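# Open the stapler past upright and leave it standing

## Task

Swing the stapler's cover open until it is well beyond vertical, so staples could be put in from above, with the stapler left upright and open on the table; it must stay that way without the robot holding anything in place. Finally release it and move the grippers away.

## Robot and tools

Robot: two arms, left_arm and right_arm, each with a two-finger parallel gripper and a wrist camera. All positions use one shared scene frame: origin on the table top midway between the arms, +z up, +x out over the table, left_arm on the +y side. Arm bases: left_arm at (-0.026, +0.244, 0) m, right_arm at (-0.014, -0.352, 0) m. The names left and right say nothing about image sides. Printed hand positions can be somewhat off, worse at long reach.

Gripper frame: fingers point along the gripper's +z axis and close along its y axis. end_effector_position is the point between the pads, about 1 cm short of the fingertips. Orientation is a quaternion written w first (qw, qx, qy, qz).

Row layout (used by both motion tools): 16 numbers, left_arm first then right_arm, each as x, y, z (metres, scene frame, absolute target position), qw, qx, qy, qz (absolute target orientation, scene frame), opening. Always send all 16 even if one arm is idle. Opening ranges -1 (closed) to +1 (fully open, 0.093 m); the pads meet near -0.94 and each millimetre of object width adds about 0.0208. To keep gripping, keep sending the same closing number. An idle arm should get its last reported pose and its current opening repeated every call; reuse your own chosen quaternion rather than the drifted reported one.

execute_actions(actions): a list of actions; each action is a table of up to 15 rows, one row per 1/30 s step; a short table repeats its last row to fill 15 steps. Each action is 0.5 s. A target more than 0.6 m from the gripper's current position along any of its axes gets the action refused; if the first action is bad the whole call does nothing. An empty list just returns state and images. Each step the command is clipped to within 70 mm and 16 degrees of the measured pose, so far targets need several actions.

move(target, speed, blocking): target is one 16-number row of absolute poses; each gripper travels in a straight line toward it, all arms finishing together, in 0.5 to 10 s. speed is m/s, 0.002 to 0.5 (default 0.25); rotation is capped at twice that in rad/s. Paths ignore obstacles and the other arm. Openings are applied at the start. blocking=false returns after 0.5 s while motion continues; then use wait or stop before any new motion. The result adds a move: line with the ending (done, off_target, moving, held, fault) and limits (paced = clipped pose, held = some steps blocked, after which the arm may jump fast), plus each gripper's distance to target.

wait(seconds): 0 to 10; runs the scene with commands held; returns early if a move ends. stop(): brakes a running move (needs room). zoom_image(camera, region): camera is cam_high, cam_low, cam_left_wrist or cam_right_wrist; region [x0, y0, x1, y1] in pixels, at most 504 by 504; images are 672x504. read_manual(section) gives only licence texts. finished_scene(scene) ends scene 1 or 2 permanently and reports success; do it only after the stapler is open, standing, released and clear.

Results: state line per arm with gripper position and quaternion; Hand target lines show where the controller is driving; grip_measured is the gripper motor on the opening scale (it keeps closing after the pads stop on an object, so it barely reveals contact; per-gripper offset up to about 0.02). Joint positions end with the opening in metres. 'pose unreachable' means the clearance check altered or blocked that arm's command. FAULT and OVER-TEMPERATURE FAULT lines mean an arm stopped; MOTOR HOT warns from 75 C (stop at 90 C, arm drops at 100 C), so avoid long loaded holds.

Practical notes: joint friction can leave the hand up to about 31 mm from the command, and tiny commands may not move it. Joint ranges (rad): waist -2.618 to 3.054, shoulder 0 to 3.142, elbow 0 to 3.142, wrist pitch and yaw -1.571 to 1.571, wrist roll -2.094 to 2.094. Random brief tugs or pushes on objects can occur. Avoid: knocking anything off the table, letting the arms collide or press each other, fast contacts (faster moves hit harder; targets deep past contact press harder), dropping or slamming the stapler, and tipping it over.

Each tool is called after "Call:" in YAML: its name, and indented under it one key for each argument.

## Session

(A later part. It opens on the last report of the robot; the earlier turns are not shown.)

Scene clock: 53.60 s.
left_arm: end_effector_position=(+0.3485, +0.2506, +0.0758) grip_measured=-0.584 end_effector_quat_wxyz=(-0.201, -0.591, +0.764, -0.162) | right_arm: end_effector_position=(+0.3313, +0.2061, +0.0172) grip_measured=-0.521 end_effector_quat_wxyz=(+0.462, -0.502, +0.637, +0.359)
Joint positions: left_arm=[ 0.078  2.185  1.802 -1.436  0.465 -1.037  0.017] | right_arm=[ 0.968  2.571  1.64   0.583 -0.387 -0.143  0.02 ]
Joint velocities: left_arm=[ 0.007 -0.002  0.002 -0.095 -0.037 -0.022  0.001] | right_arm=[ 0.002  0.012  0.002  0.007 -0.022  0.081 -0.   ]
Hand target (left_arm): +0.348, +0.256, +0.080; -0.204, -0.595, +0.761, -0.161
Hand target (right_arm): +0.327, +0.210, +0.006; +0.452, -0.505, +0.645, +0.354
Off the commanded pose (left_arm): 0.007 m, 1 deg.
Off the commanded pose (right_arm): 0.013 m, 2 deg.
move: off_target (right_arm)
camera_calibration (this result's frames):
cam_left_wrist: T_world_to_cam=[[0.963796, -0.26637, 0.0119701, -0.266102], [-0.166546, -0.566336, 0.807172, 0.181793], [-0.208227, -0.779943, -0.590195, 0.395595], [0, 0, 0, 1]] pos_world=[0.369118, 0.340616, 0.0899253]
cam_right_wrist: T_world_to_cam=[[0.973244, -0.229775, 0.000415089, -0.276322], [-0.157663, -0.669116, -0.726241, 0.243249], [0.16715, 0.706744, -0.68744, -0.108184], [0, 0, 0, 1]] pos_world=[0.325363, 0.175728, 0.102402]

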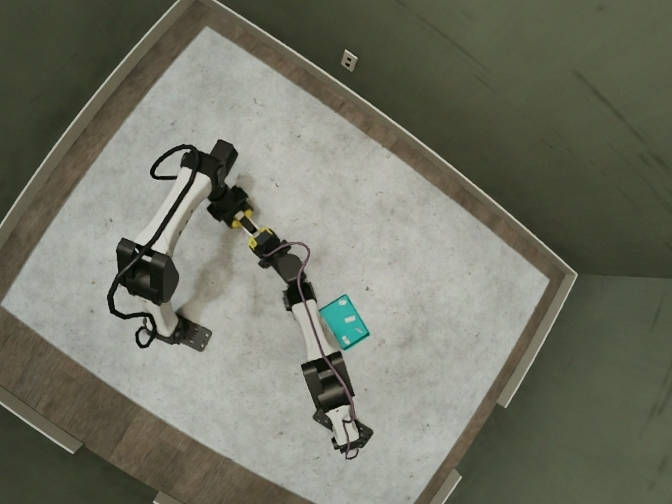

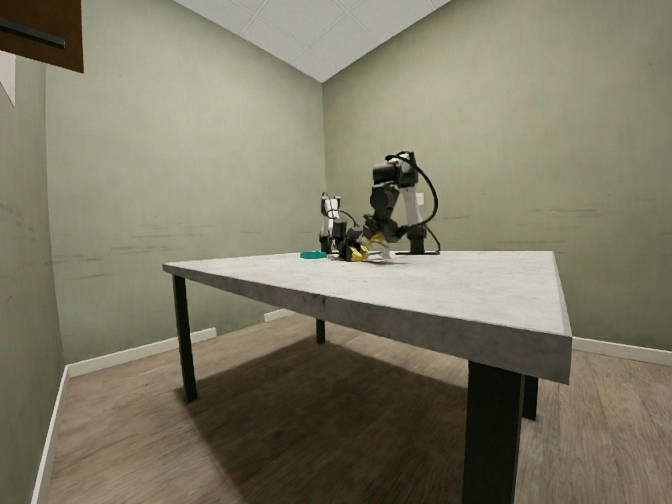

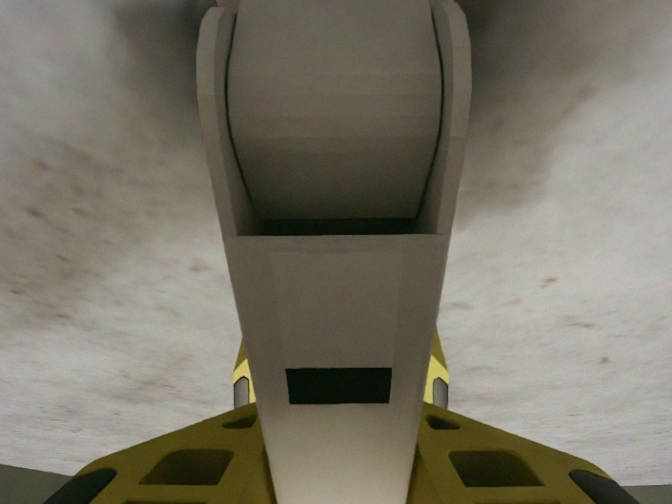

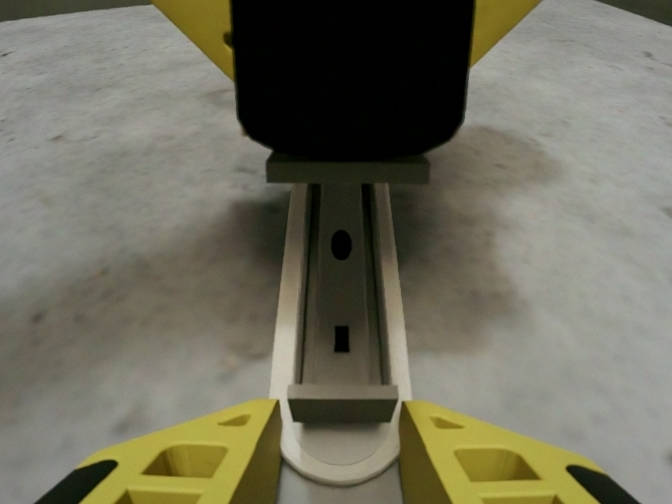

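Call:
move:
  target: [0.354,0.28,0.085,-0.204,-0.595,0.761,-0.16,-0.48,0.328,0.211,0.006,0.452,-0.505,0.645,0.354,-0.58]
  speed: 0.04

Call:
move:
  target: [0.362,0.315,0.097,-0.204,-0.595,0.761,-0.16,-0.48,0.328,0.211,0.006,0.452,-0.505,0.645,0.354,-0.58]
  speed: 0.04

Call:
zoom_image:
  camera: "cam_low"
  region: [330, 205, 420, 275]

Scene clock: 63.93 s.
left_arm: end_effector_position=(+0.3524, +0.2703, +0.0859) grip_measured=-0.478 end_effector_quat_wxyz=(-0.209, -0.590, +0.762, -0.166) | right_arm: end_effector_position=(+0.3309, +0.2066, +0.0172) grip_measured=-0.523 end_effector_quat_wxyz=(+0.462, -0.502, +0.637, +0.359)
Joint positions: left_arm=[ 0.127  2.237  1.918 -1.537  0.466 -0.979  0.022] | right_arm=[ 0.969  2.571  1.64   0.584 -0.385 -0.143  0.02 ]
Joint velocities: left_arm=[ 0.012 -0.002 -0.017  0.007  0.051  0.037 -0.001] | right_arm=[ 0.002 -0.017  0.002 -0.066  0.022 -0.037 -0.   ]
Hand target (left_arm): +0.354, +0.280, +0.085; -0.204, -0.595, +0.761, -0.160
Hand target (right_arm): +0.327, +0.210, +0.006; +0.452, -0.505, +0.645, +0.354
Off the commanded pose (left_arm): 0.010 m, 1 deg.
Off the commanded pose (right_arm): 0.012 m, 2 deg.
move: off_target (right_arm)
camera_calibration (this result's frames):
cam_left_wrist: T_world_to_cam=[[0.963761, -0.266584, 0.00990601, -0.264447], [-0.161211, -0.552427, 0.817823, 0.17889], [-0.212546, -0.789783, -0.575384, 0.420573], [0, 0, 0, 1]] pos_world=[0.373094, 0.360488, 0.0983104]
cam_right_wrist: T_world_to_cam=[[0.973099, -0.230385, 0.00128187, -0.275607], [-0.157464, -0.66914, -0.726262, 0.243434], [0.168177, 0.706523, -0.687416, -0.10869], [0, 0, 0, 1]] pos_world=[0.324805, 0.176188, 0.102435]

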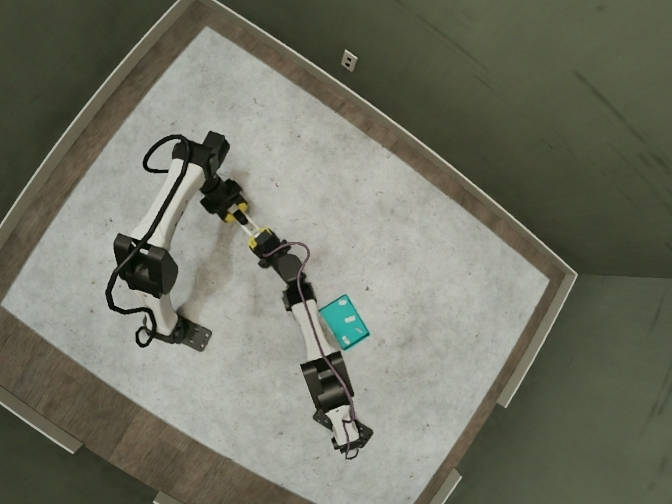

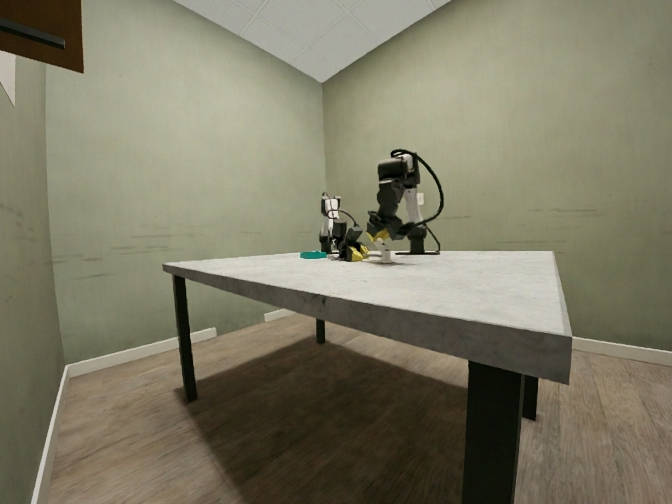

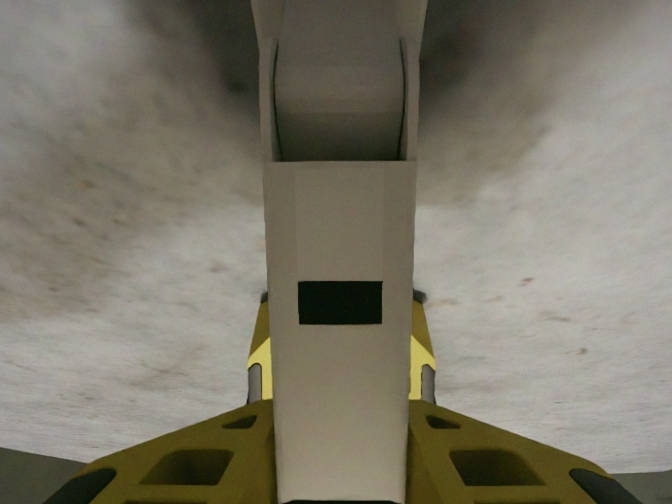

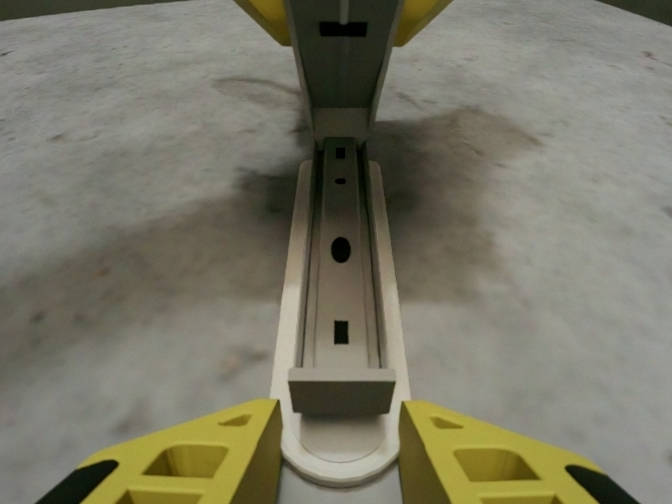

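Scene clock: 65.43 s.
left_arm: end_effector_position=(+0.3598, +0.2986, +0.1000) grip_measured=-0.477 end_effector_quat_wxyz=(-0.191, -0.605, +0.750, -0.186) | right_arm: end_effector_position=(+0.3315, +0.2069, +0.0185) grip_measured=-0.524 end_effector_quat_wxyz=(+0.465, -0.502, +0.635, +0.359)
Joint positions: left_arm=[ 0.198  2.256  2.008 -1.584  0.478 -0.952  0.022] | right_arm=[ 0.969  2.571  1.64   0.59  -0.383 -0.143  0.02 ]
Joint velocities: left_arm=[-0.002 -0.002 -0.002  0.007  0.022 -0.022 -0.001] | right_arm=[ 0.007  0.002 -0.002  0.022 -0.007 -0.066 -0.001]
Hand target (left_arm): +0.361, +0.314, +0.097; -0.175, -0.604, +0.758, -0.171
Hand target (right_arm): +0.328, +0.210, +0.006; +0.452, -0.505, +0.645, +0.354
Off the commanded pose (left_arm): 0.017 m, 4 deg.
Off the commanded pose (right_arm): 0.014 m, 2 deg.
joint sent to its limit (left arm) — the command would take joint 4 (wrist pitch) past its lower limit, so that joint was sent only as far as its limit.
move: off_target (left_arm, right_arm)
camera_calibration (this result's frames):
cam_left_wrist: T_world_to_cam=[[0.97477, -0.217414, 0.050547, -0.286886], [-0.166205, -0.555802, 0.814531, 0.187325], [-0.148997, -0.802381, -0.577914, 0.433814], [0, 0, 0, 1]] pos_world=[0.375418, 0.389827, 0.112626]
cam_right_wrist: T_world_to_cam=[[0.972672, -0.232144, 0.00433725, -0.27567], [-0.155602, -0.665603, -0.729905, 0.243369], [0.17233, 0.709283, -0.683535, -0.110131], [0, 0, 0, 1]] pos_world=[0.324984, 0.176106, 0.103554]

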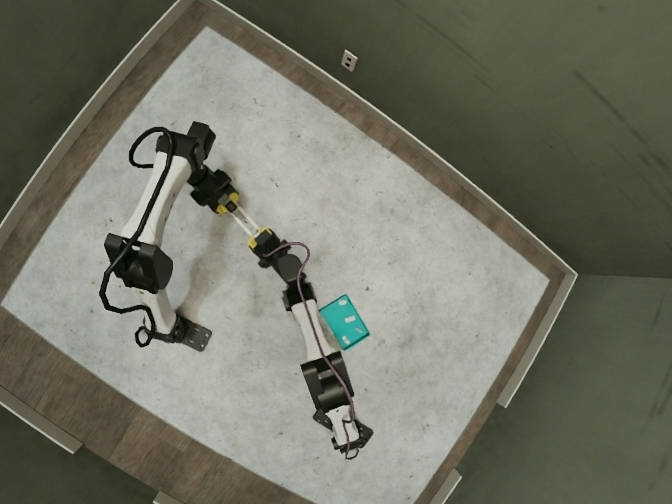

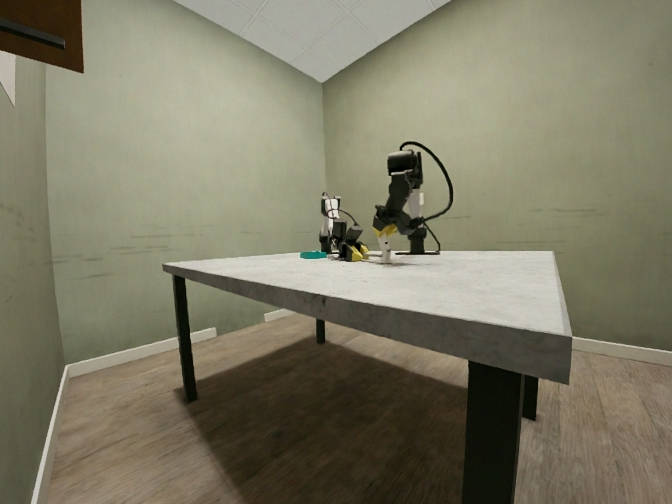

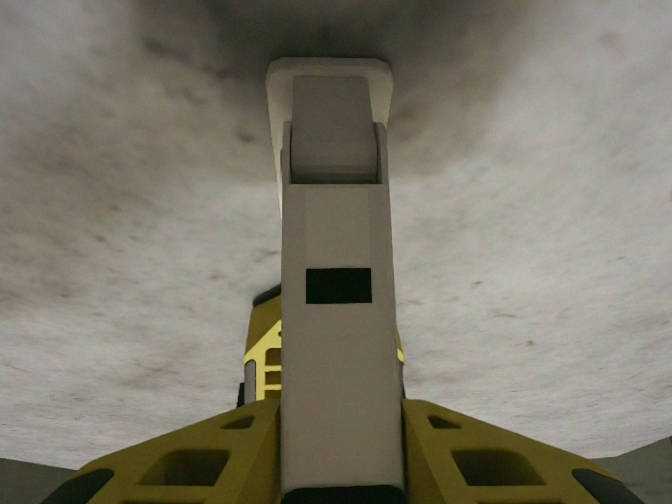

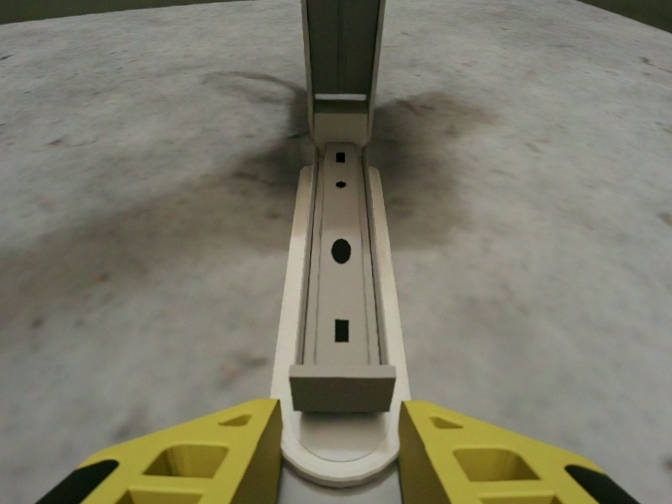

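Region (330, 205, 420, 275) of cam_low's 672x504 image, scaled by 5.600, with more detail than that image has.

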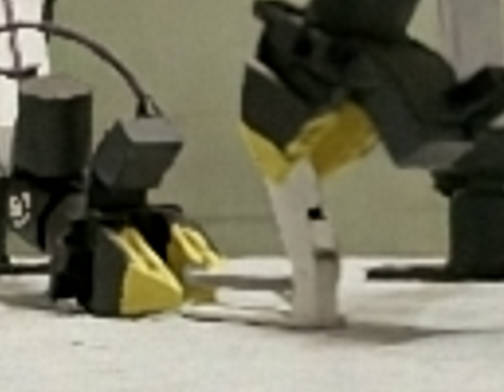

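Works. Continuing with less wrist tilt to avoid the joint limit.

Call:
move:
  target: [0.368,0.335,0.1,-0.137,-0.607,0.776,-0.107,-0.47,0.328,0.211,0.006,0.452,-0.505,0.645,0.354,-0.58]
  speed: 0.04

Call:
move:
  target: [0.378,0.375,0.085,-0.137,-0.607,0.776,-0.107,-0.47,0.328,0.211,0.006,0.452,-0.505,0.645,0.354,-0.58]
  speed: 0.04

Call:
zoom_image:
  camera: "cam_low"
  region: [340, 195, 440, 275]

Scene clock: 74.90 s.
left_arm: end_effector_position=(+0.3653, +0.3276, +0.1037) grip_measured=-0.467 end_effector_quat_wxyz=(-0.135, -0.610, +0.771, -0.120) | right_arm: end_effector_position=(+0.3311, +0.2069, +0.0178) grip_measured=-0.528 end_effector_quat_wxyz=(+0.464, -0.502, +0.636, +0.358)
Joint positions: left_arm=[ 0.198  2.262  2.088 -1.584  0.314 -0.968  0.023] | right_arm=[ 0.97   2.571  1.64   0.587 -0.382 -0.143  0.02 ]
Joint velocities: left_arm=[ 0.002 -0.017 -0.007 -0.022  0.007  0.007  0.   ] | right_arm=[-0.017  0.012 -0.002  0.051  0.022  0.007 -0.   ]
Hand target (left_arm): +0.368, +0.335, +0.100; -0.129, -0.609, +0.775, -0.110
Hand target (right_arm): +0.328, +0.210, +0.006; +0.452, -0.505, +0.645, +0.354
Off the commanded pose (left_arm): 0.009 m, 2 deg.
Off the commanded pose (right_arm): 0.013 m, 2 deg.
joint sent to its limit (left arm) — the command would take joint 4 (wrist pitch) past its lower limit, so that joint was sent only as far as its limit.
move: off_target (right_arm)
camera_calibration (this result's frames):
cam_left_wrist: T_world_to_cam=[[0.969341, -0.244971, 0.0191563, -0.271917], [-0.187342, -0.686353, 0.702725, 0.263411], [-0.158999, -0.684769, -0.711203, 0.439001], [0, 0, 0, 1]] pos_world=[0.38273, 0.414795, 0.132323]
cam_right_wrist: T_world_to_cam=[[0.972521, -0.232789, 0.00357741, -0.275154], [-0.157099, -0.667495, -0.727853, 0.243665], [0.171824, 0.70729, -0.685724, -0.109933], [0, 0, 0, 1]] pos_world=[0.324761, 0.176347, 0.102953]

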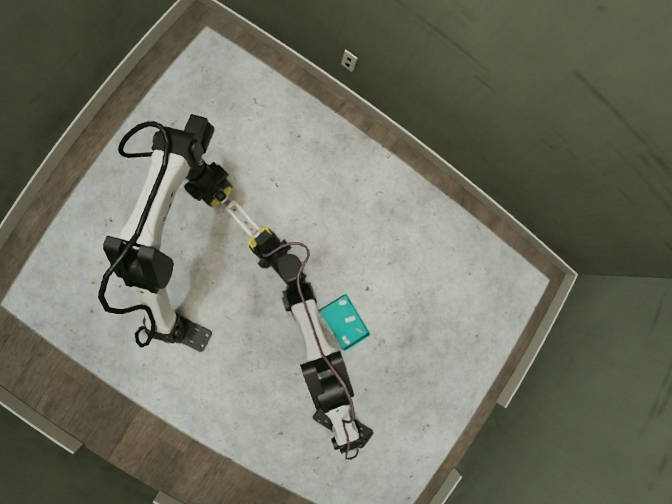

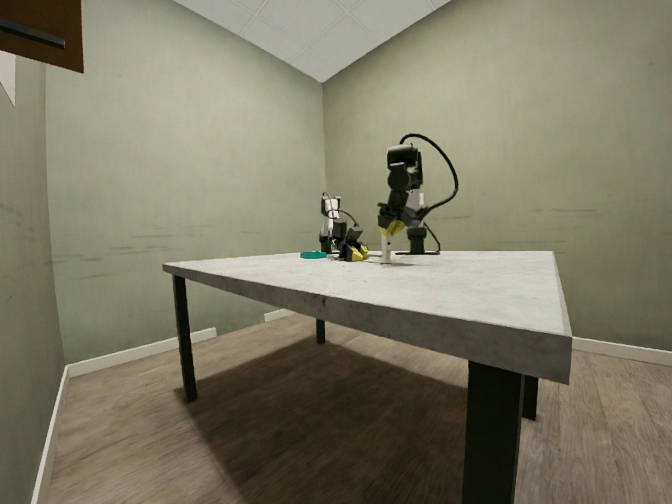

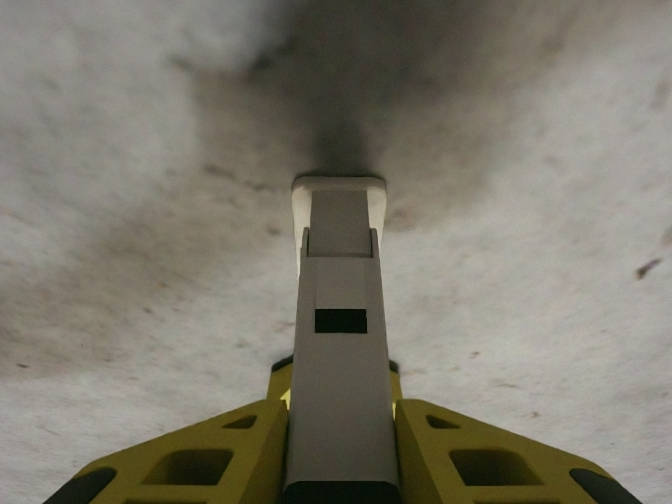

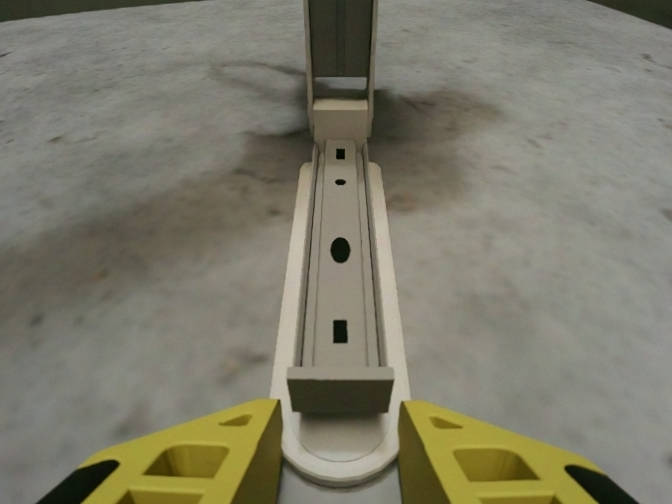

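Scene clock: 76.50 s.
left_arm: end_effector_position=(+0.3758, +0.3684, +0.0877) grip_measured=-0.467 end_effector_quat_wxyz=(-0.118, -0.613, +0.772, -0.118) | right_arm: end_effector_position=(+0.3311, +0.2068, +0.0175) grip_measured=-0.530 end_effector_quat_wxyz=(+0.463, -0.502, +0.637, +0.358)
Joint positions: left_arm=[ 0.271  2.359  2.197 -1.584  0.288 -0.902  0.023] | right_arm=[ 0.97   2.571  1.64   0.585 -0.382 -0.143  0.02 ]
Joint velocities: left_arm=[ 0.002  0.007 -0.007 -0.081  0.022 -0.007 -0.   ] | right_arm=[ 0.002 -0.002 -0.002  0.022 -0.037  0.007  0.   ]
Hand target (left_arm): +0.378, +0.375, +0.085; -0.114, -0.611, +0.775, -0.114
Hand target (right_arm): +0.328, +0.210, +0.006; +0.452, -0.505, +0.645, +0.354
Off the commanded pose (left_arm): 0.007 m, 3 deg.
Off the commanded pose (right_arm): 0.013 m, 2 deg.
joint sent to its limit (left arm) — the command would take joint 4 (wrist pitch) past its lower limit, so that joint was sent only as far as its limit.
move: off_target (left_arm, right_arm)
camera_calibration (this result's frames):
cam_left_wrist: T_world_to_cam=[[0.97035, -0.239009, 0.0360042, -0.275848], [-0.198924, -0.705074, 0.680662, 0.317837], [-0.137298, -0.667642, -0.731713, 0.44453], [0, 0, 0, 1]] pos_world=[0.391927, 0.454956, 0.11886]
cam_right_wrist: T_world_to_cam=[[0.972524, -0.232785, 0.00296393, -0.275096], [-0.157769, -0.66838, -0.726896, 0.243738], [0.171191, 0.706456, -0.686741, -0.109681], [0, 0, 0, 1]] pos_world=[0.324768, 0.176356, 0.102665]

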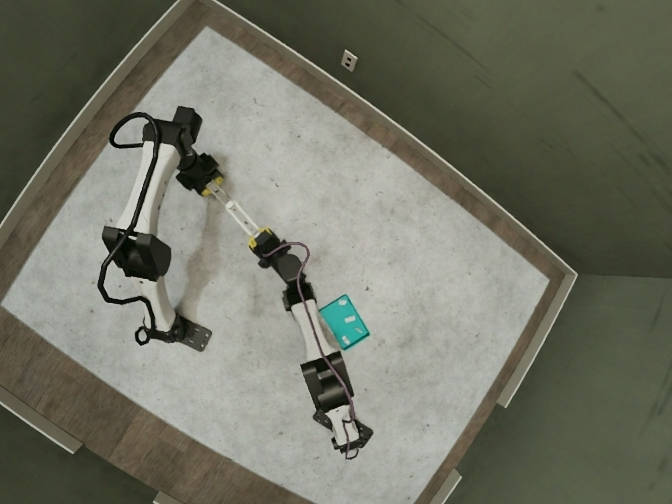

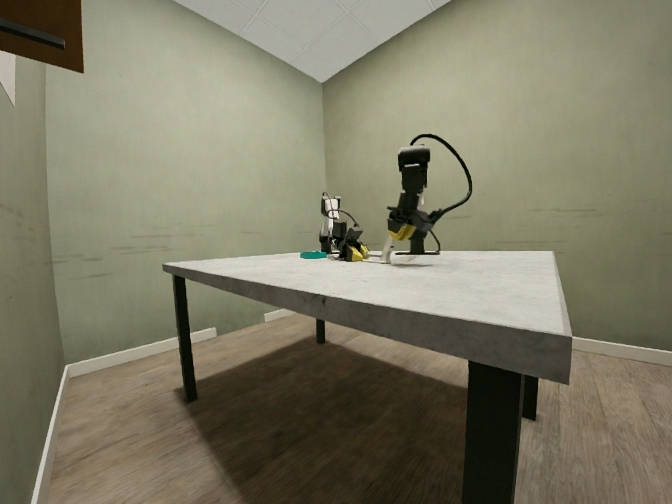

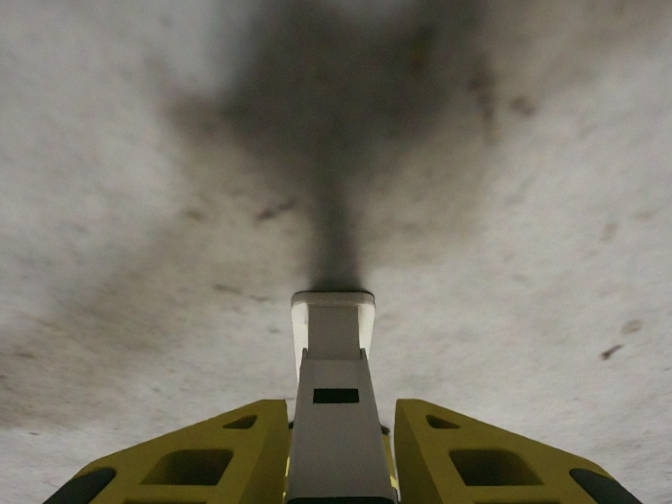

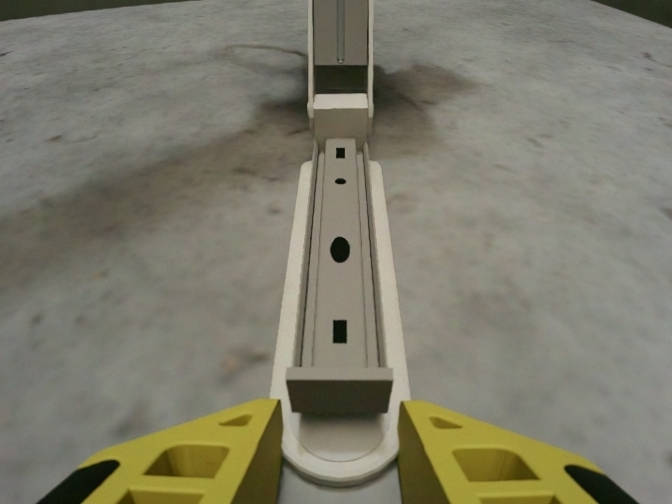

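Region (340, 195, 440, 275) of cam_low's 672x504 image, scaled by 5.040, with more detail than that image has; it fills the top 403 rows of this view, and the rest is white.

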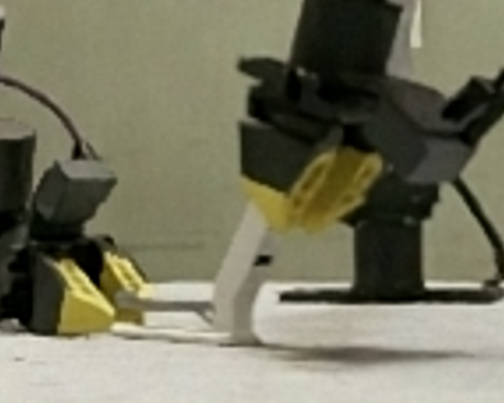

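Call:
move:
  target: [0.376,0.369,0.087,-0.118,-0.613,0.772,-0.118,0.4,0.331,0.207,0.017,0.452,-0.505,0.645,0.354,0.4]

Call:
move:
  target: [0.39,0.42,0.21,0.1,-0.613,0.772,-0.05,0.4,0.29,0.04,0.09,0.452,-0.505,0.645,0.354,0.4]
  speed: 0.2

Call:
zoom_image:
  camera: "cam_low"
  region: [340, 195, 440, 275]

Scene clock: 84.73 s.
left_arm: end_effector_position=(+0.3759, +0.3684, +0.0876) grip_measured=+0.399 end_effector_quat_wxyz=(-0.118, -0.613, +0.772, -0.118) | right_arm: end_effector_position=(+0.3308, +0.2064, +0.0162) grip_measured=+0.397 end_effector_quat_wxyz=(+0.461, -0.503, +0.638, +0.357)
Joint positions: left_arm=[ 0.271  2.359  2.197 -1.583  0.288 -0.902  0.064] | right_arm=[ 0.97   2.571  1.64   0.579 -0.382 -0.144  0.064]
Joint velocities: left_arm=[ 0.007  0.002 -0.007  0.022  0.022 -0.022 -0.001] | right_arm=[-0.017  0.002 -0.002 -0.007 -0.051  0.11  -0.001]
Hand target (left_arm): +0.376, +0.369, +0.087; -0.118, -0.613, +0.772, -0.118
Hand target (right_arm): +0.331, +0.207, +0.017; +0.452, -0.505, +0.645, +0.354
Off the commanded pose (left_arm): 0.001 m, 0 deg.
Off the commanded pose (right_arm): 0.001 m, 1 deg.
move: done
camera_calibration (this result's frames):
cam_left_wrist: T_world_to_cam=[[0.970246, -0.239363, 0.0364306, -0.275785], [-0.1995, -0.705097, 0.680469, 0.318131], [-0.137192, -0.667491, -0.731871, 0.444472], [0, 0, 0, 1]] pos_world=[0.392025, 0.454981, 0.118864]
cam_right_wrist: T_world_to_cam=[[0.972586, -0.23254, 0.00138631, -0.274957], [-0.159605, -0.671852, -0.723285, 0.24382], [0.169124, 0.703236, -0.690548, -0.108821], [0, 0, 0, 1]] pos_world=[0.324738, 0.176399, 0.101587]

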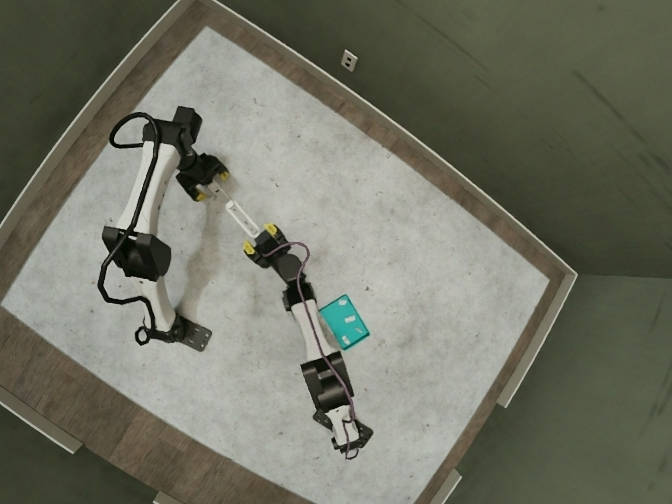

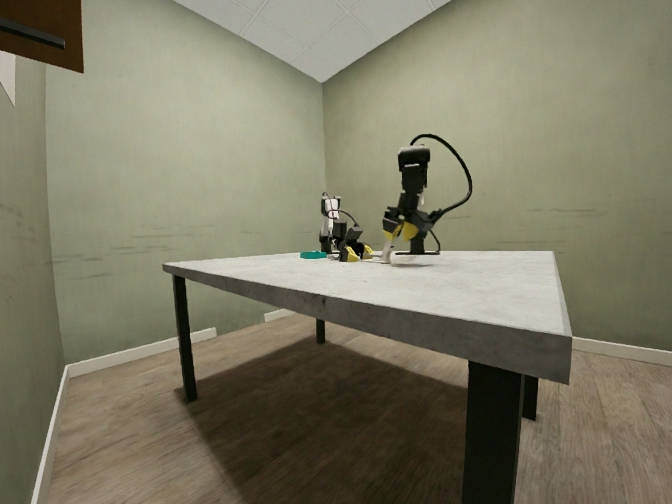

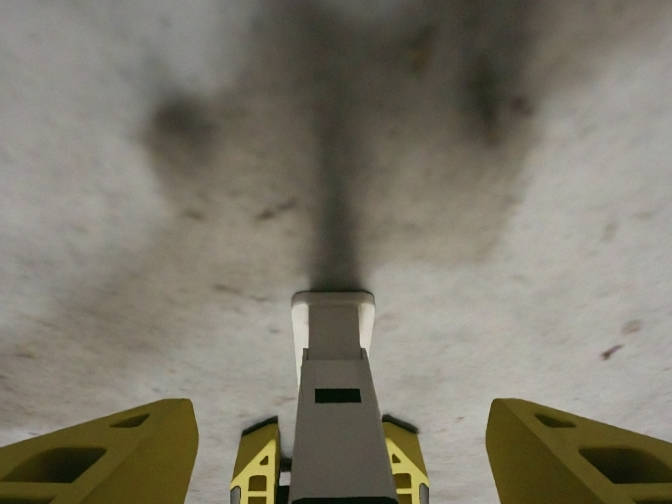

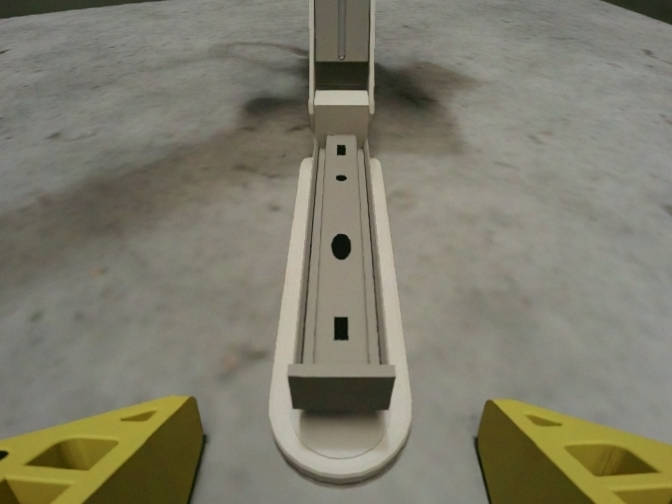

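Scene clock: 86.47 s.
left_arm: end_effector_position=(+0.3886, +0.4169, +0.2026) grip_measured=+0.399 end_effector_quat_wxyz=(+0.093, -0.617, +0.780, -0.051) | right_arm: end_effector_position=(+0.2972, +0.0482, +0.0998) grip_measured=+0.397 end_effector_quat_wxyz=(+0.464, -0.502, +0.638, +0.355)
Joint positions: left_arm=[ 0.271  2.19   2.406 -1.582  0.051 -0.931  0.064] | right_arm=[ 0.783  1.951  0.928  0.641 -0.551 -0.221  0.064]
Joint velocities: left_arm=[ 0.002 -0.002 -0.007  0.007 -0.007 -0.007 -0.   ] | right_arm=[-0.007 -0.002  0.002  0.066  0.037  0.007  0.001]
Hand target (left_arm): +0.389, +0.419, +0.210; +0.104, -0.619, +0.777, -0.050
Hand target (right_arm): +0.293, +0.041, +0.092; +0.452, -0.505, +0.645, +0.354
Off the commanded pose (left_arm): 0.008 m, 1 deg.
Off the commanded pose (right_arm): 0.015 m, 2 deg.
joint sent to its limit (left arm) — the command would take joint 4 (wrist pitch) past its lower limit, so that joint was sent only as far as its limit.
move: off_target (right_arm)
camera_calibration (this result's frames):
cam_left_wrist: T_world_to_cam=[[0.950683, -0.24927, 0.184569, -0.298995], [-0.297795, -0.899942, 0.318469, 0.469405], [0.086717, -0.357727, -0.929791, 0.386601], [0, 0, 0, 1]] pos_world=[0.390511, 0.486204, 0.265153]
cam_right_wrist: T_world_to_cam=[[0.971495, -0.236958, 0.00697357, -0.279237], [-0.158351, -0.670548, -0.724769, 0.19233], [0.176416, 0.703006, -0.688956, 0.0635043], [0, 0, 0, 1]] pos_world=[0.290529, 0.0181553, 0.185094]

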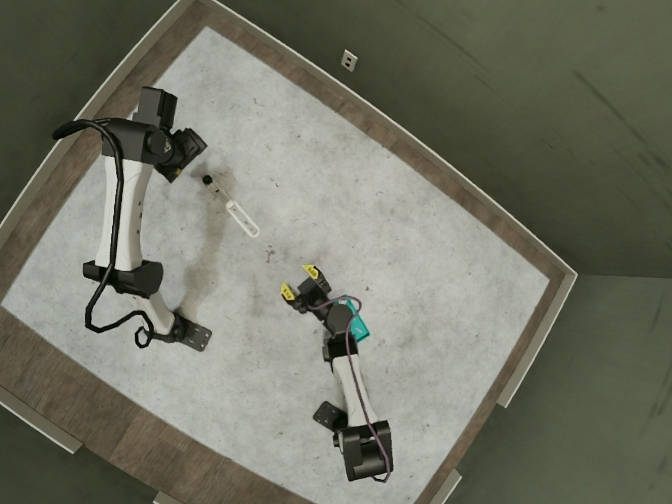

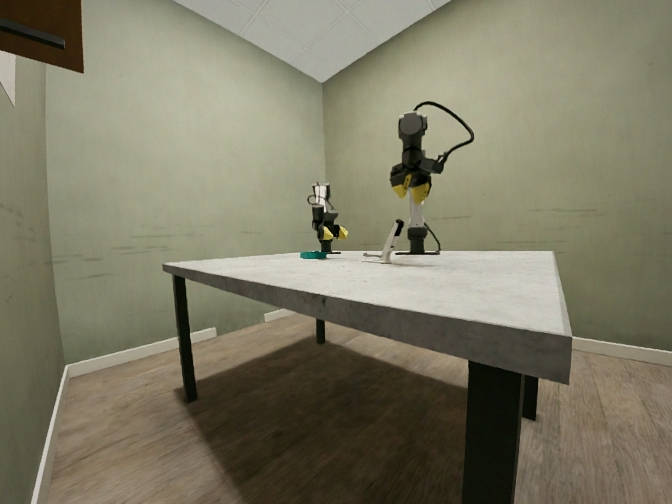

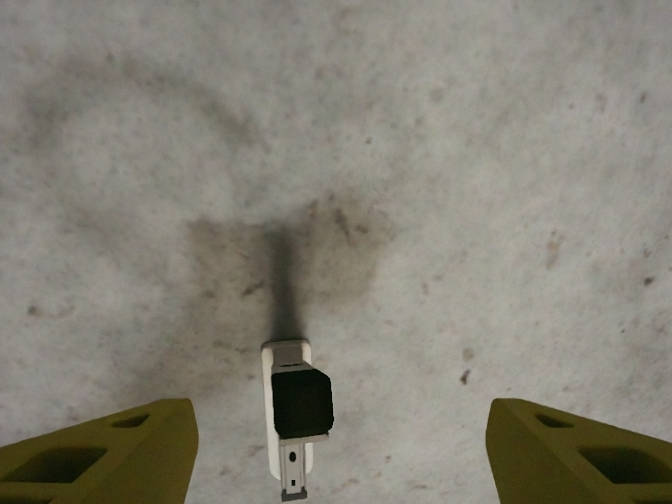

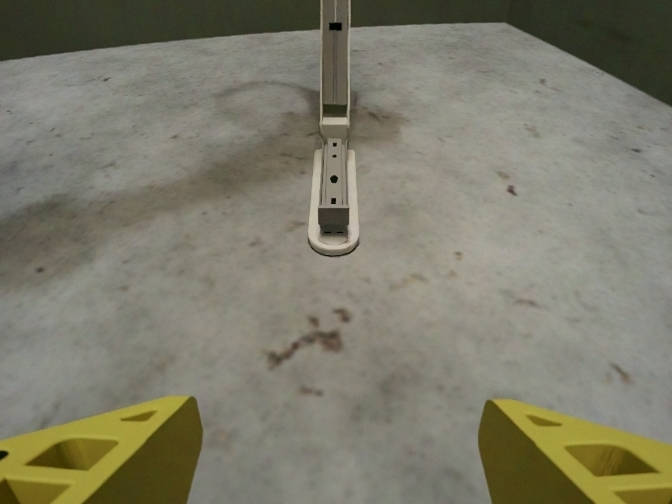

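Region (340, 195, 440, 275) of cam_low's 672x504 image, scaled by 5.040, with more detail than that image has; it fills the top 403 rows of this view, and the rest is white.

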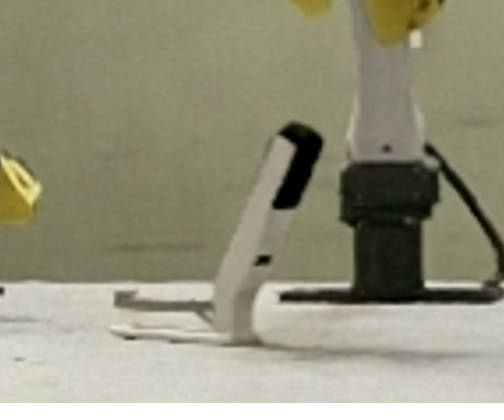

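Call:
finished_scene:
  scene: 2

The scene is finished: the task was done.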